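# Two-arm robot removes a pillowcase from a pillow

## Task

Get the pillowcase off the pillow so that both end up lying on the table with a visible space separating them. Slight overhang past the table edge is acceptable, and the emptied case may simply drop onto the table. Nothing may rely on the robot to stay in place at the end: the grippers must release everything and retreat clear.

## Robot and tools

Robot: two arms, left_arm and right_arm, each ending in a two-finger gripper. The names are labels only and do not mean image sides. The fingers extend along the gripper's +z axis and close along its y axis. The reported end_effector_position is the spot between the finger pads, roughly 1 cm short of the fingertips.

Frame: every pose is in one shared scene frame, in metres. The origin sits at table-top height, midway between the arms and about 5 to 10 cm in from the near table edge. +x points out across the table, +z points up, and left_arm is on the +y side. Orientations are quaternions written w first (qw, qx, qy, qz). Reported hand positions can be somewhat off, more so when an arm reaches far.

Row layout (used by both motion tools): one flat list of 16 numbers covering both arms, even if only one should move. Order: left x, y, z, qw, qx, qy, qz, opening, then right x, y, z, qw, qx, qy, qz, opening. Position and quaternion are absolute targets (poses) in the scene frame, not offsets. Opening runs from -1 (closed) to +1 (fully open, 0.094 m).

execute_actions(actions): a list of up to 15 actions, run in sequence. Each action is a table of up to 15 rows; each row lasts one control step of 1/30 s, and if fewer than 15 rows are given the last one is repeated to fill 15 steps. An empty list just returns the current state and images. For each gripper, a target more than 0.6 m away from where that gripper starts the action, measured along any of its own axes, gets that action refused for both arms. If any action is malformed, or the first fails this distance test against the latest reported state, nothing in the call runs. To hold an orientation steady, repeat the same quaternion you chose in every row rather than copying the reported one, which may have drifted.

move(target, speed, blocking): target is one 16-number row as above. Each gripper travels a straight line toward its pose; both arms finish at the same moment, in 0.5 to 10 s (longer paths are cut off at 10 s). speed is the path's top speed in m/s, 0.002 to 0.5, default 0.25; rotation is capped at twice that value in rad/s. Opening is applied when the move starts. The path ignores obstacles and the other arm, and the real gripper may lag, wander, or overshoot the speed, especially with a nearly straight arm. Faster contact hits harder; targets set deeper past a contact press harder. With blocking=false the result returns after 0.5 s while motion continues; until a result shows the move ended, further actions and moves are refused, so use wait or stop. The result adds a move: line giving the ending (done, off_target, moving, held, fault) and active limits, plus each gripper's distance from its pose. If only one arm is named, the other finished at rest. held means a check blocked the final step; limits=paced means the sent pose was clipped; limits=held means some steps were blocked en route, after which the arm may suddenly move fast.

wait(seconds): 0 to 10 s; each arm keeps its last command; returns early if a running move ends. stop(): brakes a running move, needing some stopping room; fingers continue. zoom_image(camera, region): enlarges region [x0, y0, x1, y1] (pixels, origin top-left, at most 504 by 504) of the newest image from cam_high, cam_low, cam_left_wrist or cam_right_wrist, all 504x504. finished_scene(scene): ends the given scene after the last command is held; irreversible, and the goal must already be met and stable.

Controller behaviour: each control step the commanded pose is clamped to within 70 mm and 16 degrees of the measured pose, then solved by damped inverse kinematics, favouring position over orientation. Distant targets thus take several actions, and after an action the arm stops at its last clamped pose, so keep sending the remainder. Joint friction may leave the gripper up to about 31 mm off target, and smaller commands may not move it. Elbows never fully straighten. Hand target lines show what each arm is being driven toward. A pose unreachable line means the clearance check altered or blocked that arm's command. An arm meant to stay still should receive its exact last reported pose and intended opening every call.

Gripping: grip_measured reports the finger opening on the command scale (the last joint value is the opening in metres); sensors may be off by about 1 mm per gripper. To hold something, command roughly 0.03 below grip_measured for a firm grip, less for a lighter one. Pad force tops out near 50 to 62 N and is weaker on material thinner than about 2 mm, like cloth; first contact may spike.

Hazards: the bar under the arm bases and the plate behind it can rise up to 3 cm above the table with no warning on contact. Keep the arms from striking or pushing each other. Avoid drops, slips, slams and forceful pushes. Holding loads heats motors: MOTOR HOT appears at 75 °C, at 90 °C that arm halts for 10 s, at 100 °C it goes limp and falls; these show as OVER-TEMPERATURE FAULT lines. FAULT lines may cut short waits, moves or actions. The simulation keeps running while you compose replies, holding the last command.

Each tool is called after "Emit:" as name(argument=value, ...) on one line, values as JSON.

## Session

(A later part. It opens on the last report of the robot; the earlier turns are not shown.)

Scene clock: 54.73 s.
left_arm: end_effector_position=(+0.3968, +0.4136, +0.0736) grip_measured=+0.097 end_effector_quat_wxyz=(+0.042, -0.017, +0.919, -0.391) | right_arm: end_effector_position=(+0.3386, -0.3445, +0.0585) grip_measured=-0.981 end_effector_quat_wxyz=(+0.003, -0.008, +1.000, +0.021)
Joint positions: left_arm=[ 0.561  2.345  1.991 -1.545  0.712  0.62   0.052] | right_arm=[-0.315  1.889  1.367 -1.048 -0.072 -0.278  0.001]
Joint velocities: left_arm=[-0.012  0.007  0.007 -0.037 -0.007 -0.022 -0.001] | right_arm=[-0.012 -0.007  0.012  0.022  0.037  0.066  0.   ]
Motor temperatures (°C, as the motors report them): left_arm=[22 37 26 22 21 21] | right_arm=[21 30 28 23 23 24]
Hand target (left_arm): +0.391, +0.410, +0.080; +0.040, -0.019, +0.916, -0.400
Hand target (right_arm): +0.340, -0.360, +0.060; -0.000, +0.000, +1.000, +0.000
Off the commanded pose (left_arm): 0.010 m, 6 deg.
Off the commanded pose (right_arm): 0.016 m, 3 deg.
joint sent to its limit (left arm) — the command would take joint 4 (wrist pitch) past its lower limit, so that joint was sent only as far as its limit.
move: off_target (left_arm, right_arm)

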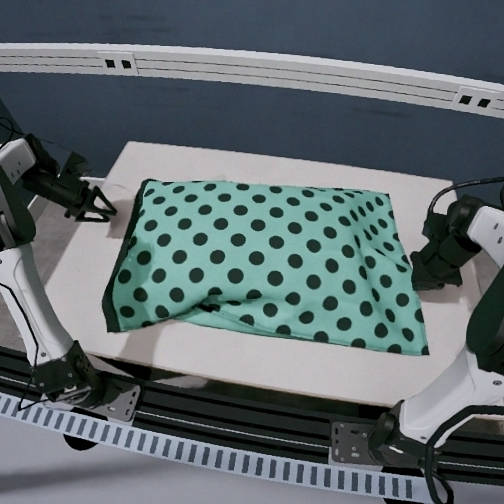

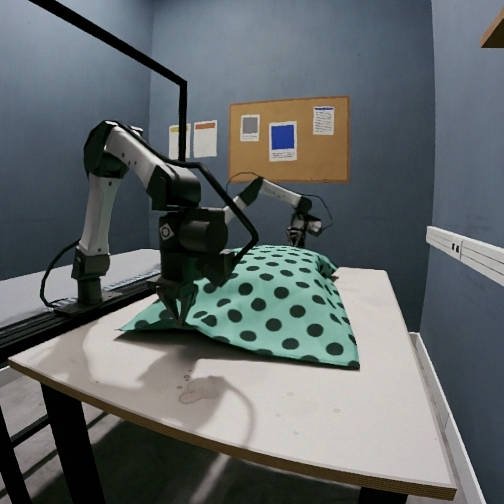

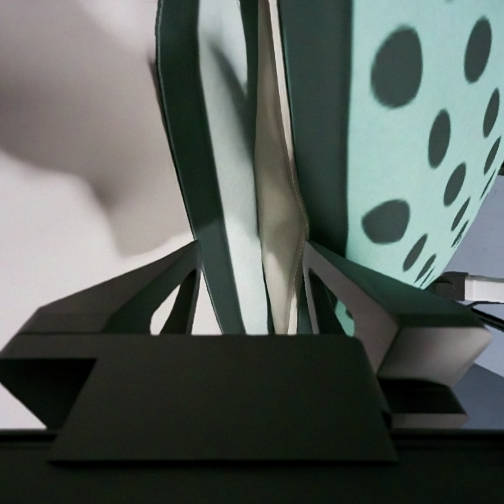

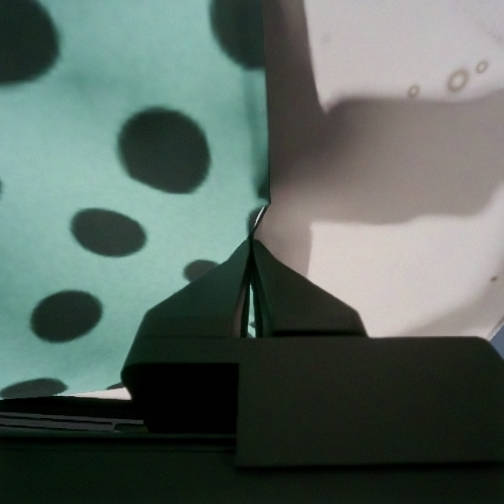

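Emit:
move(target=[0.39,0.378,0.045,0,0,0.924,-0.383,0.1, 0.34,-0.36,0.06,0,0,1,0,-1], speed=0.04)

Scene clock: 56.37 s.
left_arm: end_effector_position=(+0.3915, +0.3822, +0.0433) grip_measured=+0.097 end_effector_quat_wxyz=(+0.003, -0.002, +0.923, -0.384) | right_arm: end_effector_position=(+0.3386, -0.3445, +0.0585) grip_measured=-0.981 end_effector_quat_wxyz=(+0.003, -0.008, +1.000, +0.021)
Joint positions: left_arm=[ 0.485  2.345  1.873 -1.443  0.677  0.572  0.052] | right_arm=[-0.315  1.889  1.367 -1.048 -0.071 -0.278  0.001]
Joint velocities: left_arm=[ 0.007 -0.002 -0.017  0.11  -0.081 -0.022 -0.   ] | right_arm=[-0.017  0.007 -0.002  0.037 -0.022  0.007 -0.001]
Motor temperatures (°C, as the motors report them): left_arm=[22 37 26 22 21 21] | right_arm=[21 30 28 23 23 24]
Hand target (left_arm): +0.389, +0.378, +0.045; -0.001, -0.000, +0.924, -0.382
Hand target (right_arm): +0.340, -0.360, +0.060; -0.000, +0.000, +1.000, -0.000
Off the commanded pose (left_arm): 0.005 m, 0 deg.
Off the commanded pose (right_arm): 0.016 m, 3 deg.
move: off_target (right_arm)

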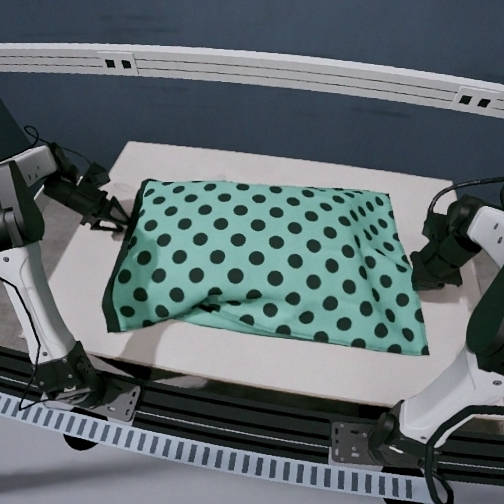

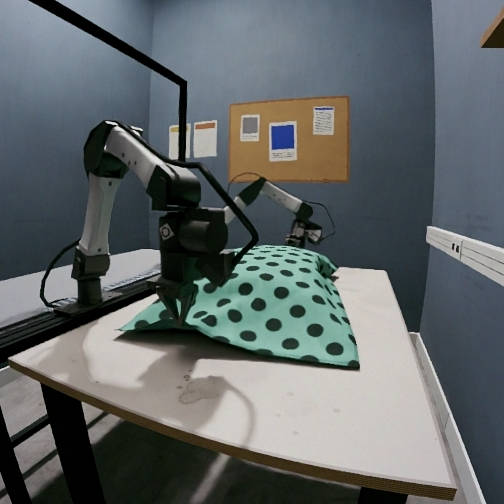

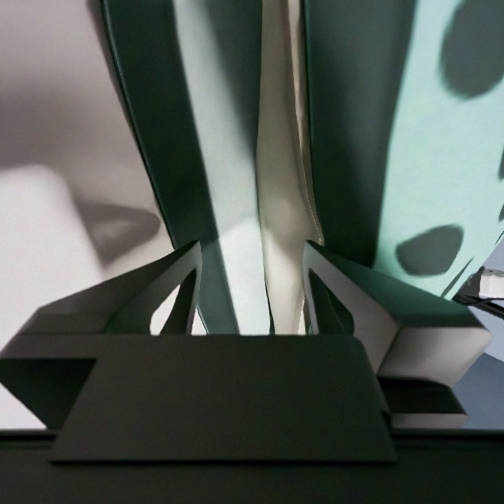

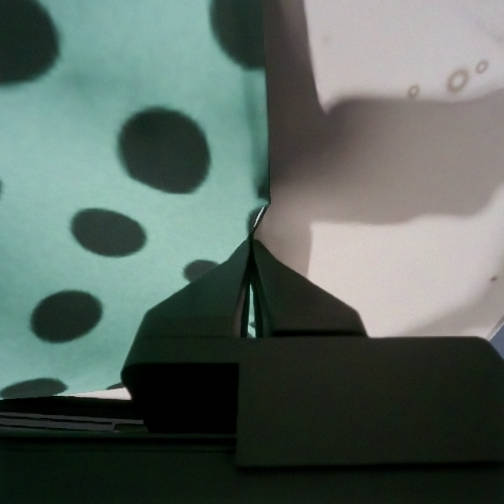

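Emit:
move(target=[0.39,0.35,0.036,0,0,0.924,-0.383,0.1, 0.34,-0.36,0.06,0,0,1,0,-1], speed=0.03)

Scene clock: 57.93 s.
left_arm: end_effector_position=(+0.3901, +0.3561, +0.0298) grip_measured=+0.097 end_effector_quat_wxyz=(-0.004, -0.002, +0.925, -0.379) | right_arm: end_effector_position=(+0.3386, -0.3445, +0.0585) grip_measured=-0.981 end_effector_quat_wxyz=(+0.003, -0.008, +1.000, +0.021)
Joint positions: left_arm=[ 0.425  2.311  1.762 -1.33   0.68   0.5    0.052] | right_arm=[-0.315  1.889  1.367 -1.048 -0.072 -0.278  0.001]
Joint velocities: left_arm=[-0.002 -0.017 -0.007 -0.037 -0.051 -0.022  0.001] | right_arm=[ 0.002  0.007  0.002  0.022  0.037 -0.037 -0.001]
Motor temperatures (°C, as the motors report them): left_arm=[22 38 26 22 21 21] | right_arm=[21 31 29 23 23 24]
Hand target (left_arm): +0.389, +0.350, +0.036; -0.001, +0.000, +0.924, -0.382
Hand target (right_arm): +0.340, -0.360, +0.060; -0.000, +0.000, +1.000, +0.000
Off the commanded pose (left_arm): 0.009 m, 1 deg.
Off the commanded pose (right_arm): 0.016 m, 3 deg.
move: off_target (right_arm)

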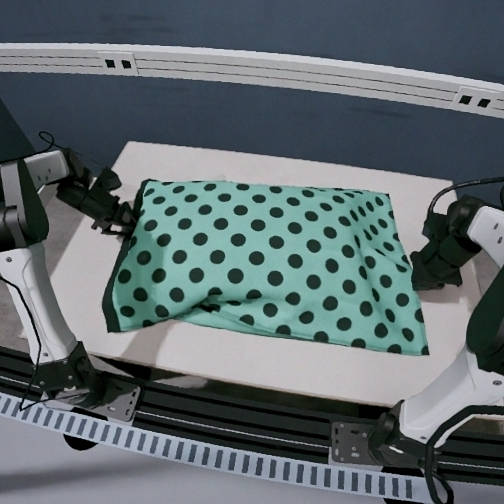

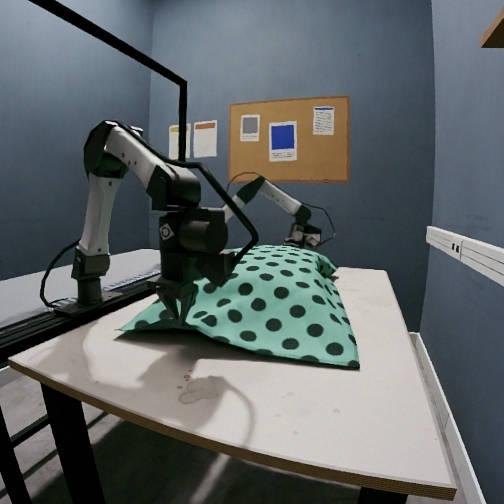

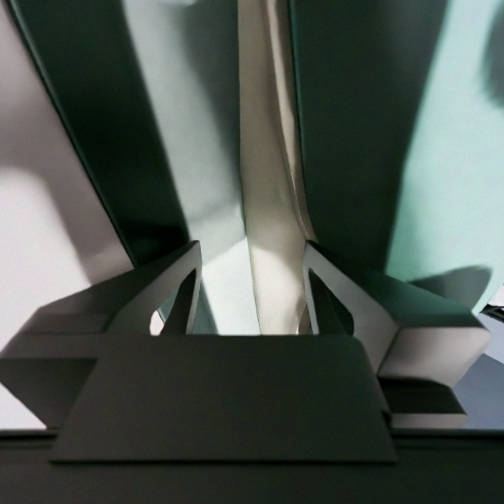

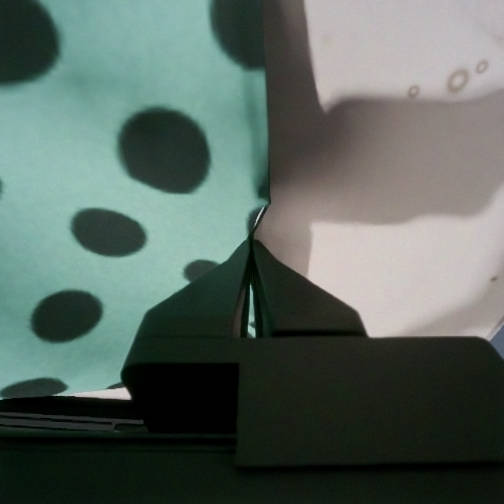

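Emit:
move(target=[0.39,0.318,0.040,0,0,0.924,-0.383,0.1, 0.34,-0.36,0.06,0,0,1,0,-1], speed=0.03)

Scene clock: 59.70 s.
left_arm: end_effector_position=(+0.3906, +0.3266, +0.0333) grip_measured=+0.097 end_effector_quat_wxyz=(-0.005, -0.003, +0.927, -0.376) | right_arm: end_effector_position=(+0.3382, -0.3458, +0.0585) grip_measured=-0.981 end_effector_quat_wxyz=(+0.002, -0.008, +1.000, +0.017)
Joint positions: left_arm=[ 0.355  2.249  1.675 -1.244  0.692  0.408  0.052] | right_arm=[-0.315  1.889  1.367 -1.048 -0.064 -0.278  0.001]
Joint velocities: left_arm=[ 0.022 -0.002 -0.027  0.037  0.022 -0.022 -0.   ] | right_arm=[-0.007 -0.017 -0.007  0.051 -0.007 -0.11   0.001]
Motor temperatures (°C, as the motors report them): left_arm=[22 39 26 22 21 21] | right_arm=[21 31 29 23 23 24]
Hand target (left_arm): +0.390, +0.318, +0.040; -0.001, +0.000, +0.924, -0.383
Hand target (right_arm): +0.340, -0.360, +0.060; -0.000, +0.000, +1.000, -0.000
Off the commanded pose (left_arm): 0.011 m, 1 deg.
Off the commanded pose (right_arm): 0.014 m, 2 deg.
move: off_target (left_arm, right_arm)

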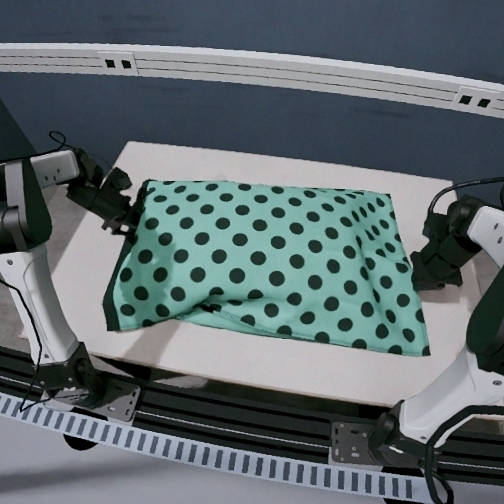

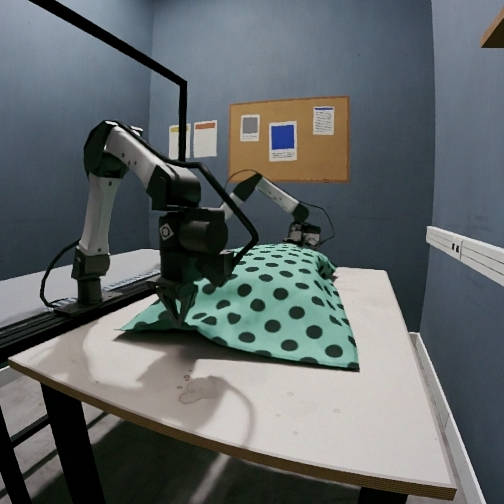

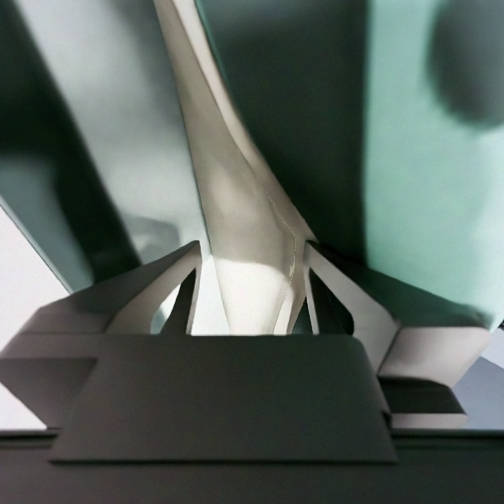

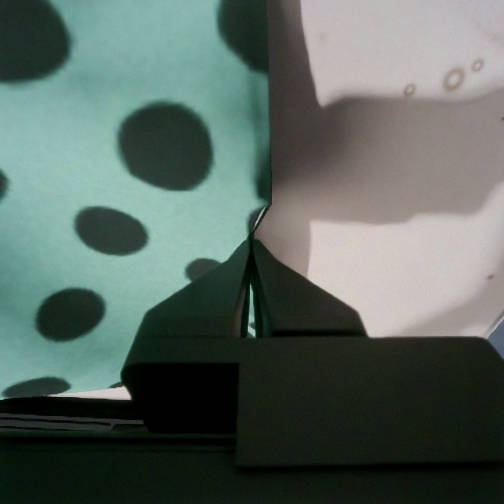

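Emit:
move(target=[0.39,0.298,0.038,0,0,0.924,-0.383,0.1, 0.34,-0.36,0.06,0,0,1,0,-1], speed=0.03)

Scene clock: 61.07 s.
left_arm: end_effector_position=(+0.3921, +0.3087, +0.0316) grip_measured=+0.097 end_effector_quat_wxyz=(-0.002, -0.003, +0.928, -0.373) | right_arm: end_effector_position=(+0.3378, -0.3472, +0.0584) grip_measured=-0.981 end_effector_quat_wxyz=(+0.001, -0.008, +1.000, +0.013)
Joint positions: left_arm=[ 0.31   2.22   1.621 -1.174  0.7    0.346  0.052] | right_arm=[-0.315  1.889  1.367 -1.048 -0.055 -0.278  0.001]
Joint velocities: left_arm=[ 0.002 -0.007 -0.022  0.022 -0.007  0.022 -0.   ] | right_arm=[-0.007  0.002 -0.017  0.037  0.022  0.007 -0.001]
Motor temperatures (°C, as the motors report them): left_arm=[22 39 26 22 21 21] | right_arm=[21 31 29 23 23 24]
Hand target (left_arm): +0.390, +0.298, +0.038; -0.001, +0.000, +0.924, -0.383
Hand target (right_arm): +0.340, -0.360, +0.060; -0.000, +0.000, +1.000, -0.000
Off the commanded pose (left_arm): 0.013 m, 1 deg.
Off the commanded pose (right_arm): 0.013 m, 2 deg.
move: off_target (left_arm, right_arm)

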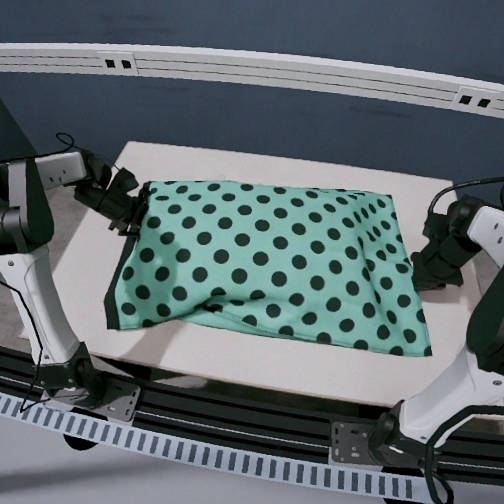

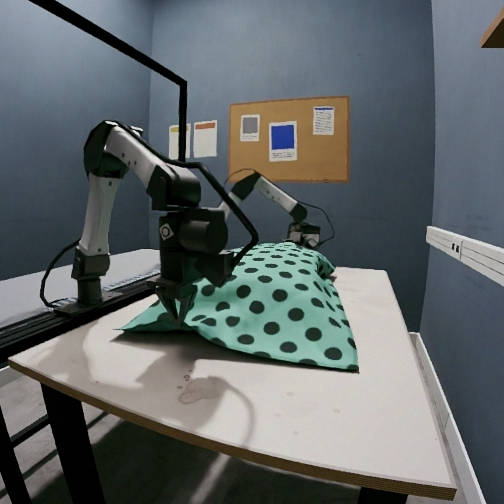

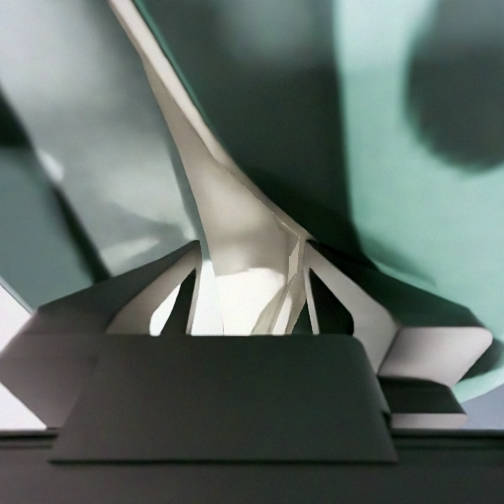

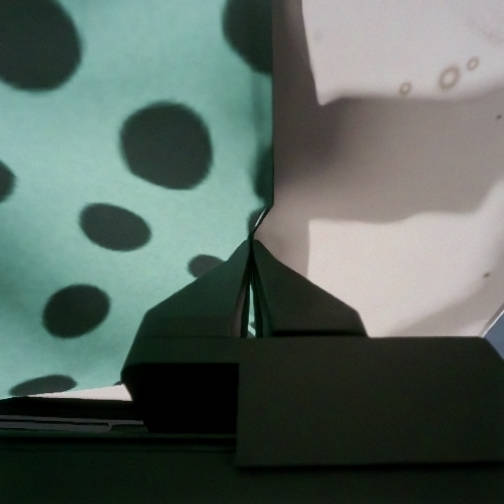

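Emit:
move(target=[0.39,0.29,0.036,0,0,0.924,-0.383,-1, 0.34,-0.36,0.06,0,0,1,0,-1], speed=0.02)

Scene clock: 62.77 s.
left_arm: end_effector_position=(+0.3935, +0.3000, +0.0302) grip_measured=-0.977 end_effector_quat_wxyz=(+0.001, -0.004, +0.927, -0.374) | right_arm: end_effector_position=(+0.3378, -0.3474, +0.0584) grip_measured=-0.981 end_effector_quat_wxyz=(+0.000, -0.008, +1.000, +0.012)
Joint positions: left_arm=[ 0.29   2.211  1.599 -1.139  0.708  0.318  0.001] | right_arm=[-0.315  1.889  1.367 -1.048 -0.054 -0.278  0.001]
Joint velocities: left_arm=[ 0.002 -0.012 -0.017 -0.051 -0.007 -0.007  0.   ] | right_arm=[ 0.017  0.002  0.007 -0.066 -0.051  0.037 -0.001]
Motor temperatures (°C, as the motors report them): left_arm=[22 39 26 22 21 21] | right_arm=[21 31 29 23 23 24]
Hand target (left_arm): +0.390, +0.290, +0.036; -0.000, +0.000, +0.924, -0.383
Hand target (right_arm): +0.340, -0.360, +0.060; -0.000, +0.000, +1.000, -0.000
Off the commanded pose (left_arm): 0.012 m, 1 deg.
Off the commanded pose (right_arm): 0.013 m, 2 deg.
move: off_target (left_arm, right_arm)

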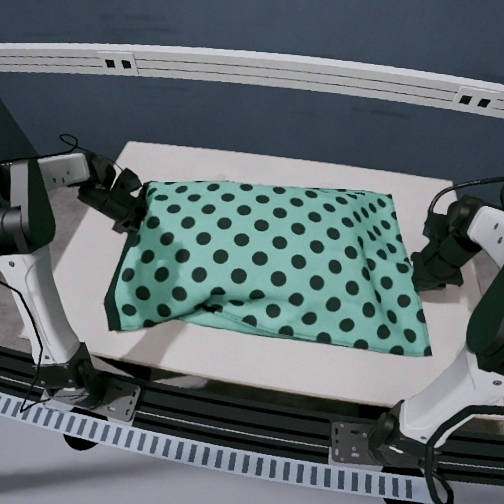

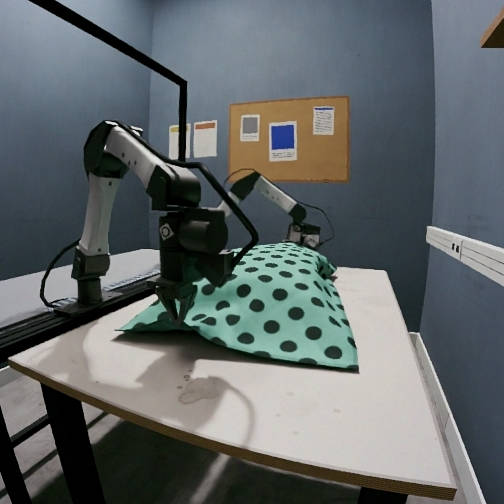

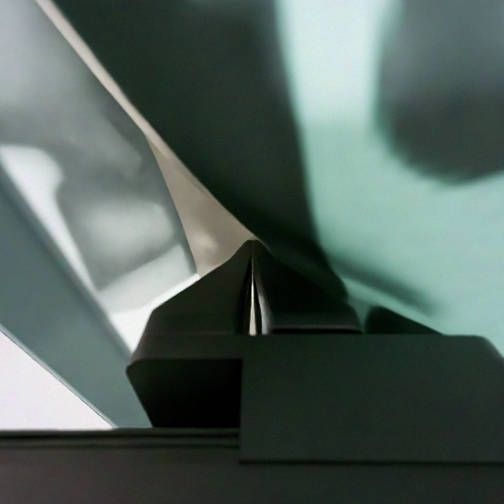

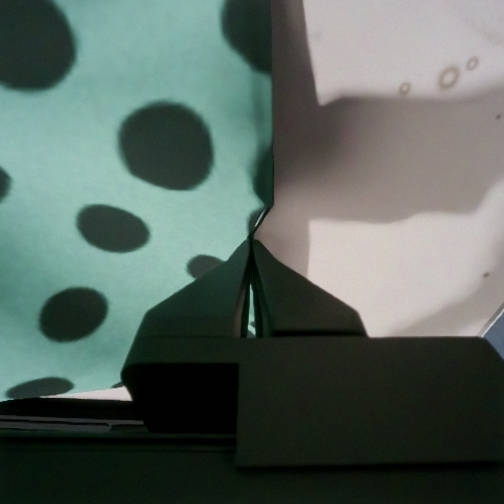

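Emit:
zoom_image(camera="cam_left_wrist", region=[170,200,330,340])

Emit:
move(target=[0.39,0.35,0.045,0,0,0.924,-0.383,-1, 0.34,-0.36,0.06,0,0,1,0,-1], speed=0.03)

Region (170, 200, 330, 340) of cam_left_wrist's 504x504 image, scaled by 3.150, with more detail than that image has; it fills the top 441 rows of this view, and the rest is white.

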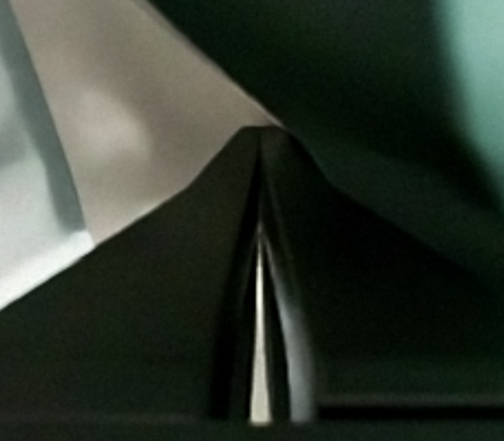

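Scene clock: 64.93 s.
left_arm: end_effector_position=(+0.3899, +0.3482, +0.0438) grip_measured=-0.977 end_effector_quat_wxyz=(+0.002, -0.004, +0.923, -0.384) | right_arm: end_effector_position=(+0.3378, -0.3474, +0.0584) grip_measured=-0.981 end_effector_quat_wxyz=(+0.000, -0.008, +1.000, +0.012)
Joint positions: left_arm=[ 0.412  2.269  1.742 -1.333  0.7    0.478  0.001] | right_arm=[-0.315  1.889  1.367 -1.048 -0.054 -0.278  0.001]
Joint velocities: left_arm=[-0.007 -0.002 -0.012 -0.125  0.007  0.066  0.001] | right_arm=[-0.007 -0.002 -0.002 -0.037  0.007  0.022 -0.002]
Motor temperatures (°C, as the motors report them): left_arm=[22 39 27 22 21 21] | right_arm=[21 31 29 23 23 24]
Hand target (left_arm): +0.391, +0.350, +0.045; +0.001, -0.000, +0.923, -0.384
Hand target (right_arm): +0.340, -0.360, +0.060; +0.000, +0.000, +1.000, -0.000
Off the commanded pose (left_arm): 0.002 m, 1 deg.
Off the commanded pose (right_arm): 0.013 m, 2 deg.
move: off_target (right_arm)

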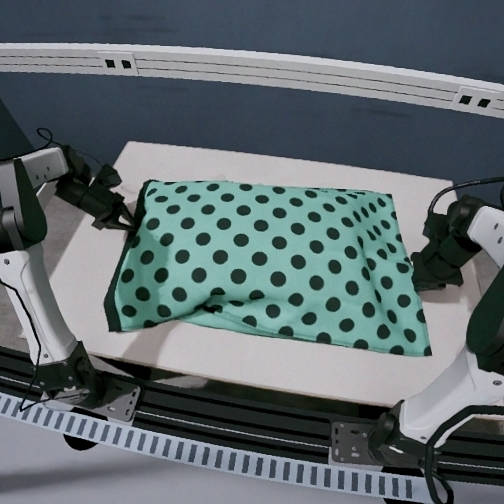

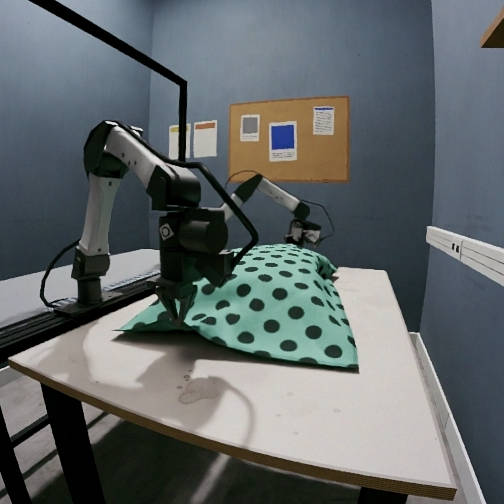

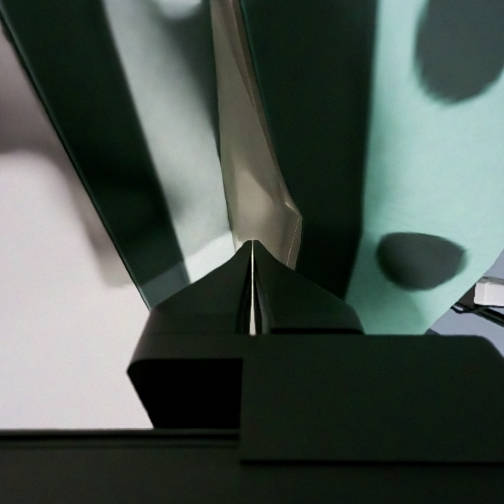

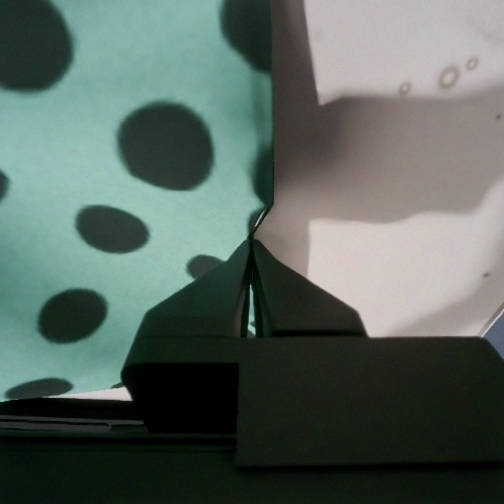

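Emit:
move(target=[0.39,0.41,0.06,0,0,0.843,-0.537,0.1, 0.34,-0.36,0.06,0,0,1,0,-1], speed=0.08)

Scene clock: 68.20 s.
left_arm: end_effector_position=(+0.3910, +0.4105, +0.0583) grip_measured=+0.097 end_effector_quat_wxyz=(+0.072, -0.043, +0.874, -0.479) | right_arm: end_effector_position=(+0.3378, -0.3474, +0.0584) grip_measured=-0.981 end_effector_quat_wxyz=(+0.000, -0.008, +1.000, +0.012)
Joint positions: left_arm=[ 0.619  2.403  1.905 -1.545  0.891  0.725  0.052] | right_arm=[-0.315  1.889  1.367 -1.048 -0.054 -0.278  0.001]
Joint velocities: left_arm=[ 0.002 -0.017 -0.012  0.007  0.022  0.022  0.001] | right_arm=[ 0.012 -0.007  0.027 -0.022 -0.037 -0.051  0.   ]
Motor temperatures (°C, as the motors report them): left_arm=[22 40 27 22 22 21] | right_arm=[21 31 30 23 23 24]
Hand target (left_arm): +0.391, +0.410, +0.060; +0.072, -0.045, +0.870, -0.486
Hand target (right_arm): +0.340, -0.360, +0.060; -0.000, +0.000, +1.000, -0.000
Off the commanded pose (left_arm): 0.002 m, 12 deg.
Off the commanded pose (right_arm): 0.013 m, 2 deg.
joint sent to its limit (left arm) — the command would take joint 4 (wrist pitch) past its lower limit, so that joint was sent only as far as its limit.
move: off_target (left_arm, right_arm)

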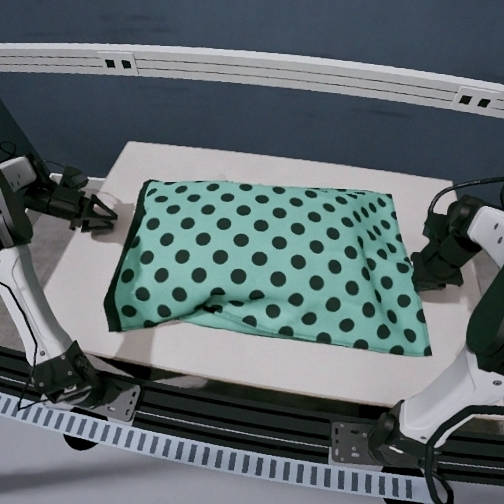

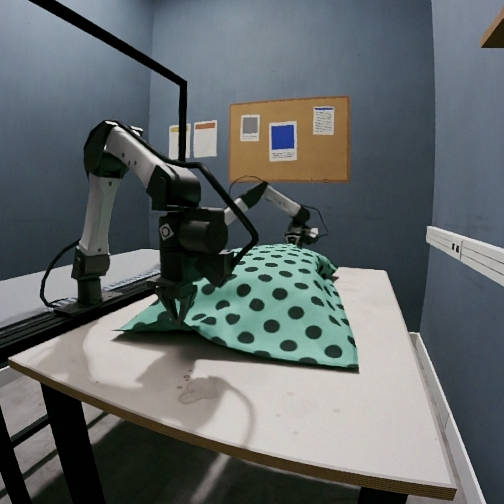

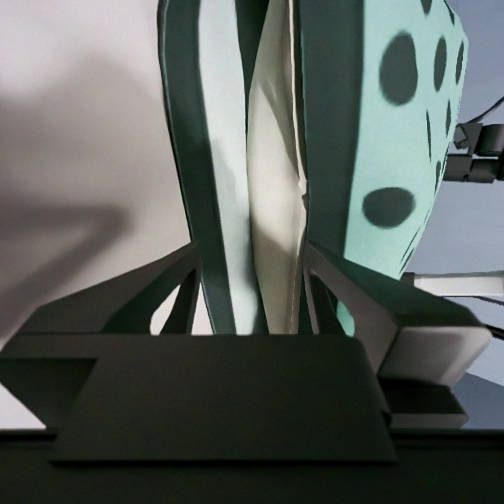

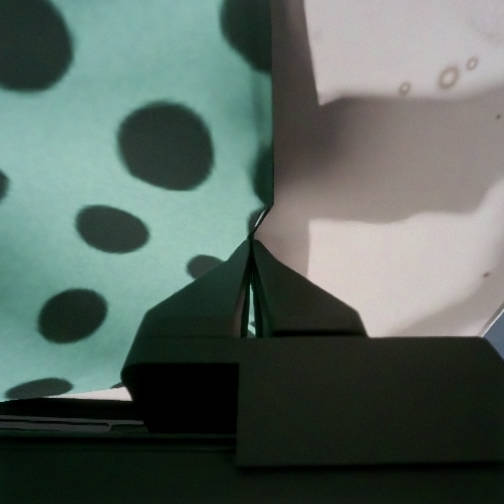

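Emit:
move(target=[0.39,0.365,0.05,0,0,0.875,-0.484,0.1, 0.34,-0.36,0.06,0,0,1,0,-1], speed=0.04)

Scene clock: 71.03 s.
left_arm: end_effector_position=(+0.3942, +0.3709, +0.0550) grip_measured=+0.097 end_effector_quat_wxyz=(+0.029, -0.001, +0.882, -0.470) | right_arm: end_effector_position=(+0.3378, -0.3474, +0.0584) grip_measured=-0.981 end_effector_quat_wxyz=(+0.000, -0.008, +1.000, +0.012)
Joint positions: left_arm=[ 0.511  2.403  1.905 -1.545  0.849  0.7    0.052] | right_arm=[-0.315  1.889  1.367 -1.048 -0.054 -0.278  0.001]
Joint velocities: left_arm=[ 0.002  0.002 -0.017  0.037  0.081 -0.022  0.001] | right_arm=[-0.002  0.002 -0.002 -0.022 -0.007  0.081  0.001]
Motor temperatures (°C, as the motors report them): left_arm=[22 40 27 22 22 21] | right_arm=[21 32 30 23 23 24]
Hand target (left_arm): +0.389, +0.365, +0.050; +0.009, -0.006, +0.879, -0.476
Hand target (right_arm): +0.340, -0.360, +0.060; -0.000, +0.000, +1.000, -0.000
Off the commanded pose (left_arm): 0.009 m, 4 deg.
Off the commanded pose (right_arm): 0.013 m, 2 deg.
joint sent to its limit (left arm) — the command would take joint 4 (wrist pitch) past its lower limit, so that joint was sent only as far as its limit.
move: off_target (left_arm, right_arm)

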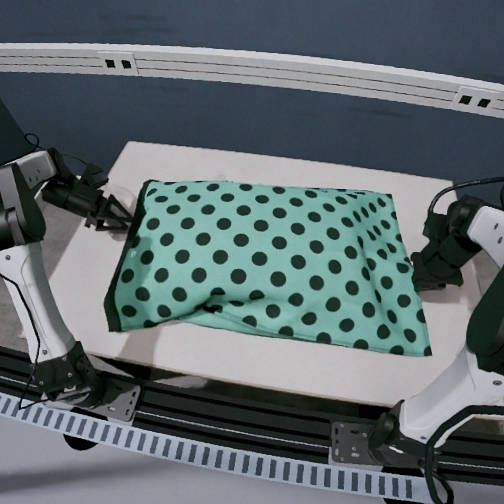

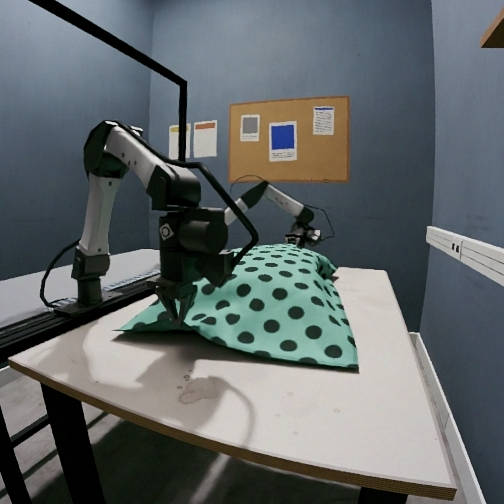

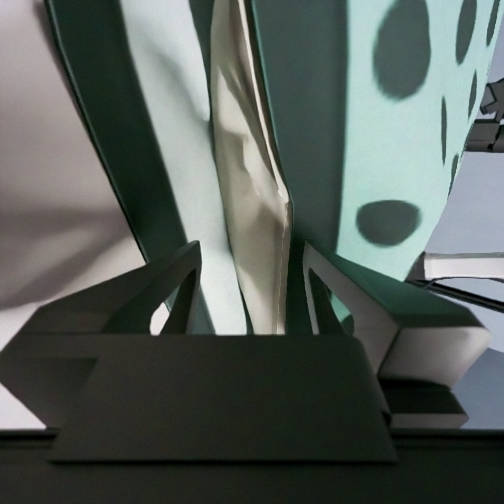

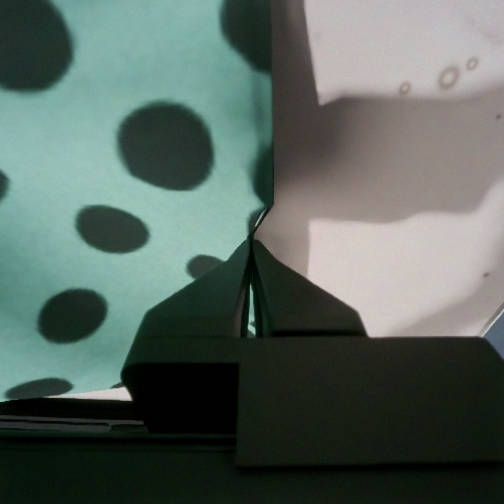

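Emit:
zoom_image(camera="cam_left_wrist", region=[170,60,370,300])

Region (170, 60, 370, 300) of cam_left_wrist's 504x504 image, scaled by 2.100, with more detail than that image has.

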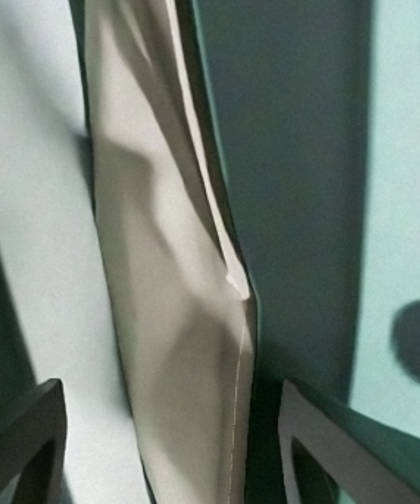

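Emit:
move(target=[0.39,0.355,0.068,0,0,0.906,-0.423,-0.5, 0.34,-0.36,0.06,0,0,1,0,-1], speed=0.04)

Scene clock: 73.23 s.
left_arm: end_effector_position=(+0.3932, +0.3601, +0.0640) grip_measured=-0.498 end_effector_quat_wxyz=(+0.004, -0.003, +0.905, -0.426) | right_arm: end_effector_position=(+0.3378, -0.3474, +0.0584) grip_measured=-0.981 end_effector_quat_wxyz=(+0.000, -0.008, +1.000, +0.012)
Joint positions: left_arm=[ 0.458  2.335  1.885 -1.509  0.765  0.581  0.024] | right_arm=[-0.315  1.889  1.367 -1.048 -0.054 -0.278  0.001]
Joint velocities: left_arm=[-0.002  0.007  0.002 -0.066 -0.051 -0.051 -0.001] | right_arm=[-0.002  0.012 -0.017 -0.022 -0.007 -0.11   0.   ]
Motor temperatures (°C, as the motors report them): left_arm=[22 41 27 22 22 21] | right_arm=[21 32 30 23 23 24]
Hand target (left_arm): +0.390, +0.355, +0.068; +0.000, -0.000, +0.906, -0.423
Hand target (right_arm): +0.340, -0.360, +0.060; -0.000, +0.000, +1.000, -0.000
Off the commanded pose (left_arm): 0.007 m, 1 deg.
Off the commanded pose (right_arm): 0.013 m, 2 deg.
move: off_target (right_arm)

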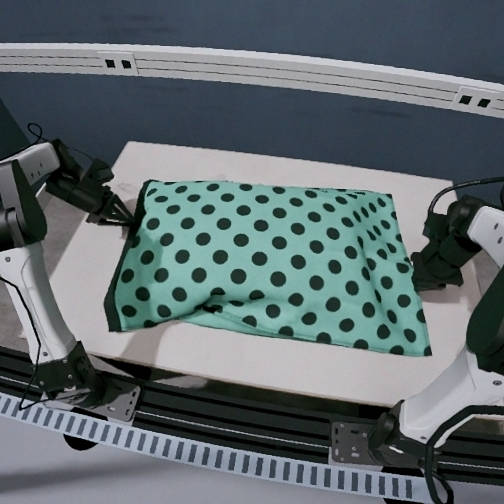

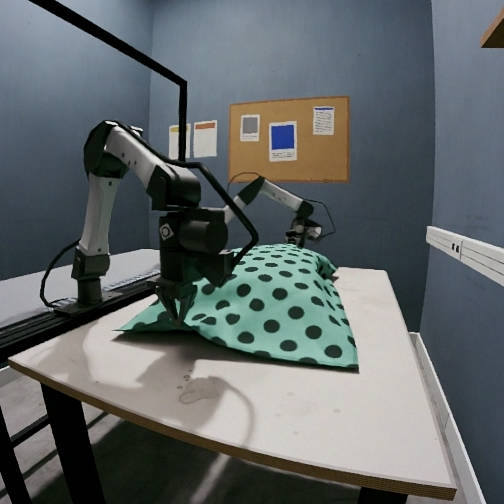

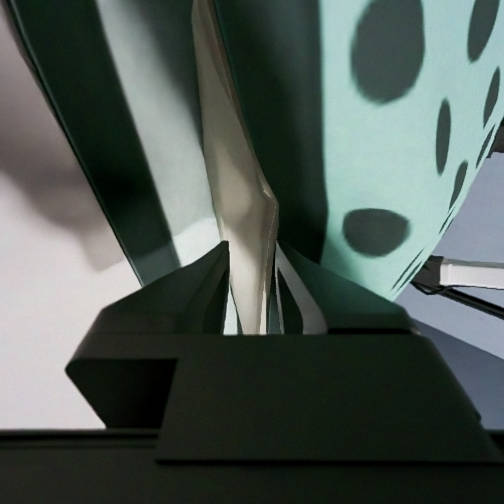

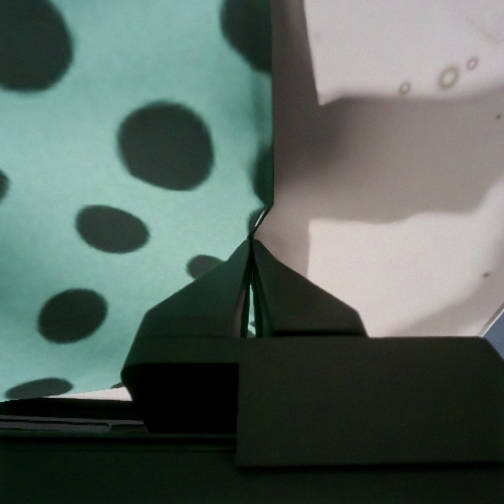

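Emit:
move(target=[0.39,0.335,0.058,0,0,0.906,-0.423,-0.5, 0.34,-0.36,0.06,0,0,1,0,-1], speed=0.02)

Scene clock: 74.97 s.
left_arm: end_effector_position=(+0.3907, +0.3411, +0.0516) grip_measured=-0.498 end_effector_quat_wxyz=(-0.003, -0.002, +0.907, -0.420) | right_arm: end_effector_position=(+0.3378, -0.3474, +0.0584) grip_measured=-0.981 end_effector_quat_wxyz=(+0.000, -0.008, +1.000, +0.012)
Joint positions: left_arm=[ 0.414  2.305  1.79  -1.411  0.763  0.523  0.024] | right_arm=[-0.315  1.889  1.367 -1.048 -0.054 -0.278  0.001]
Joint velocities: left_arm=[-0.002  0.017  0.012 -0.007  0.007 -0.022 -0.   ] | right_arm=[ 0.002 -0.007  0.002 -0.066  0.051 -0.037 -0.001]
Motor temperatures (°C, as the motors report them): left_arm=[22 41 27 22 22 21] | right_arm=[21 32 30 23 23 24]
Hand target (left_arm): +0.389, +0.335, +0.058; -0.000, +0.000, +0.906, -0.423
Hand target (right_arm): +0.340, -0.360, +0.060; -0.000, +0.000, +1.000, -0.000
Off the commanded pose (left_arm): 0.009 m, 1 deg.
Off the commanded pose (right_arm): 0.013 m, 2 deg.
move: off_target (right_arm)

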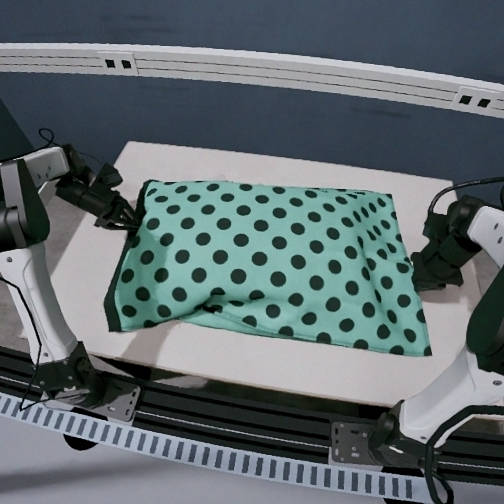

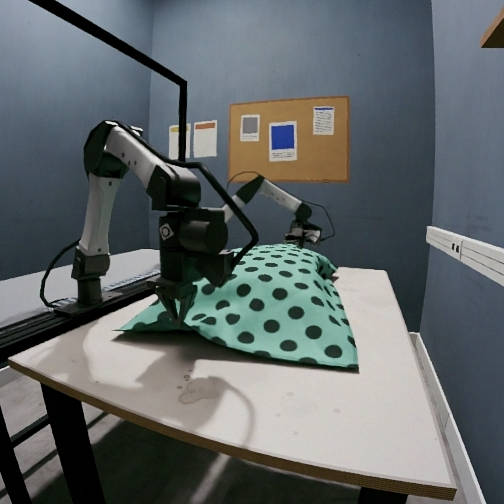

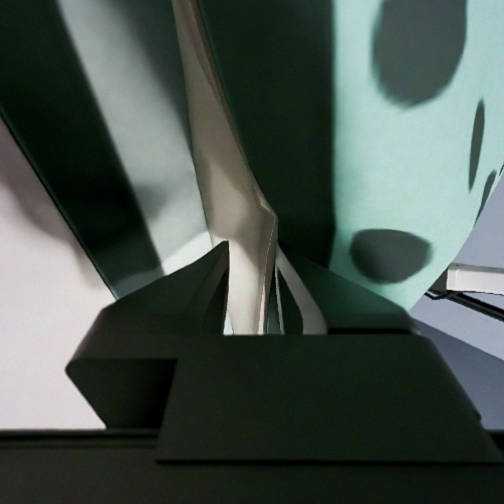

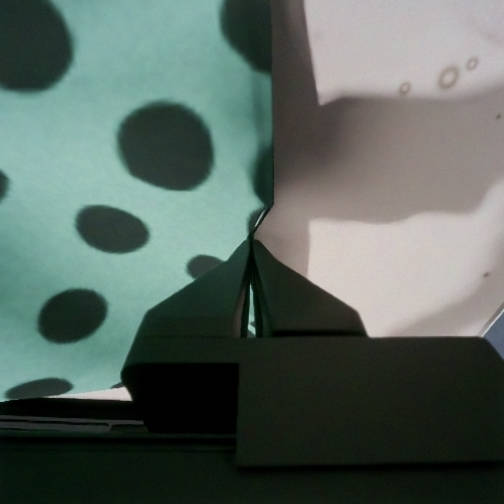

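Emit:
move(target=[0.39,0.312,0.052,0,0,0.906,-0.423,-0.5, 0.34,-0.36,0.06,0,0,1,0,-1], speed=0.02)

Emit:
zoom_image(camera="cam_left_wrist", region=[150,100,370,340])

Scene clock: 80.10 s.
left_arm: end_effector_position=(+0.3911, +0.3193, +0.0458) grip_measured=-0.498 end_effector_quat_wxyz=(-0.003, -0.003, +0.908, -0.418) | right_arm: end_effector_position=(+0.3378, -0.3474, +0.0584) grip_measured=-0.981 end_effector_quat_wxyz=(+0.000, -0.008, +1.000, +0.012)
Joint positions: left_arm=[ 0.363  2.269  1.708 -1.315  0.776  0.453  0.024] | right_arm=[-0.315  1.889  1.367 -1.048 -0.054 -0.278  0.001]
Joint velocities: left_arm=[ 0.007 -0.012  0.012 -0.037 -0.051 -0.051 -0.001] | right_arm=[-0.007 -0.007 -0.002 -0.037 -0.066 -0.037 -0.   ]
Motor temperatures (°C, as the motors report them): left_arm=[22 43 27 22 22 21] | right_arm=[21 32 31 23 23 24]
Hand target (left_arm): +0.390, +0.312, +0.052; -0.001, +0.000, +0.906, -0.423
Hand target (right_arm): +0.340, -0.360, +0.060; -0.000, +0.000, +1.000, -0.000
Off the commanded pose (left_arm): 0.010 m, 1 deg.
Off the commanded pose (right_arm): 0.013 m, 2 deg.
move: off_target (right_arm)

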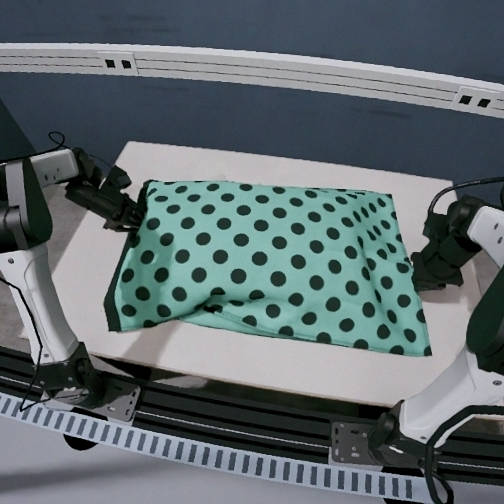

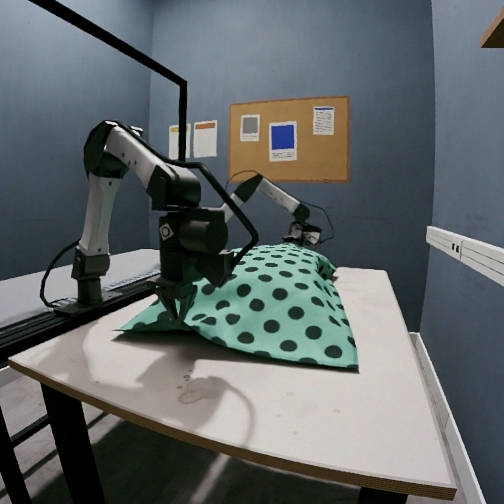

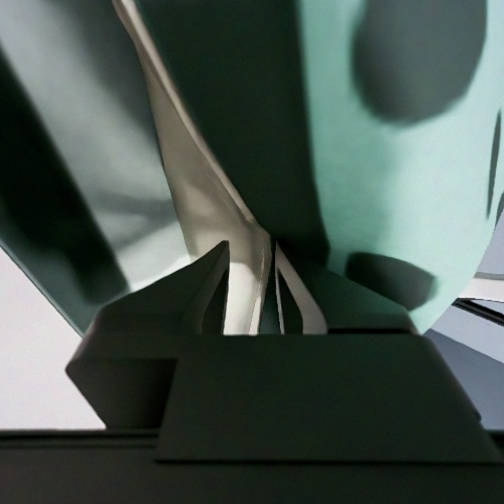

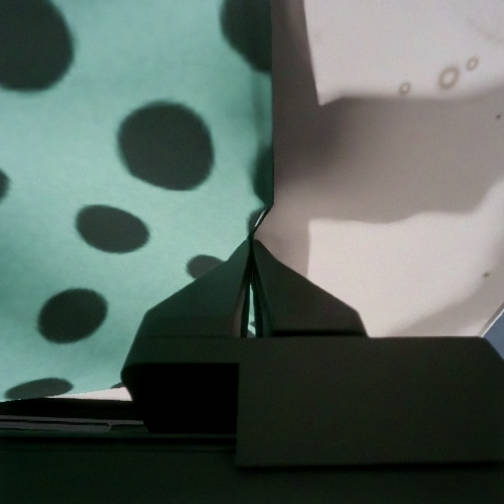

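Region (150, 100, 370, 340) of cam_left_wrist's 504x504 image, scaled by 2.100, with more detail than that image has; it fills the left 462 columns of this view, and the rest is white.

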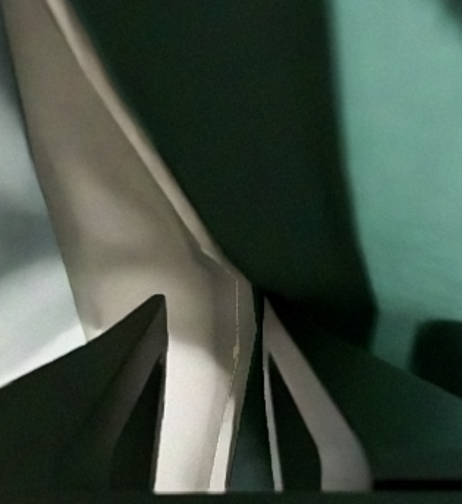

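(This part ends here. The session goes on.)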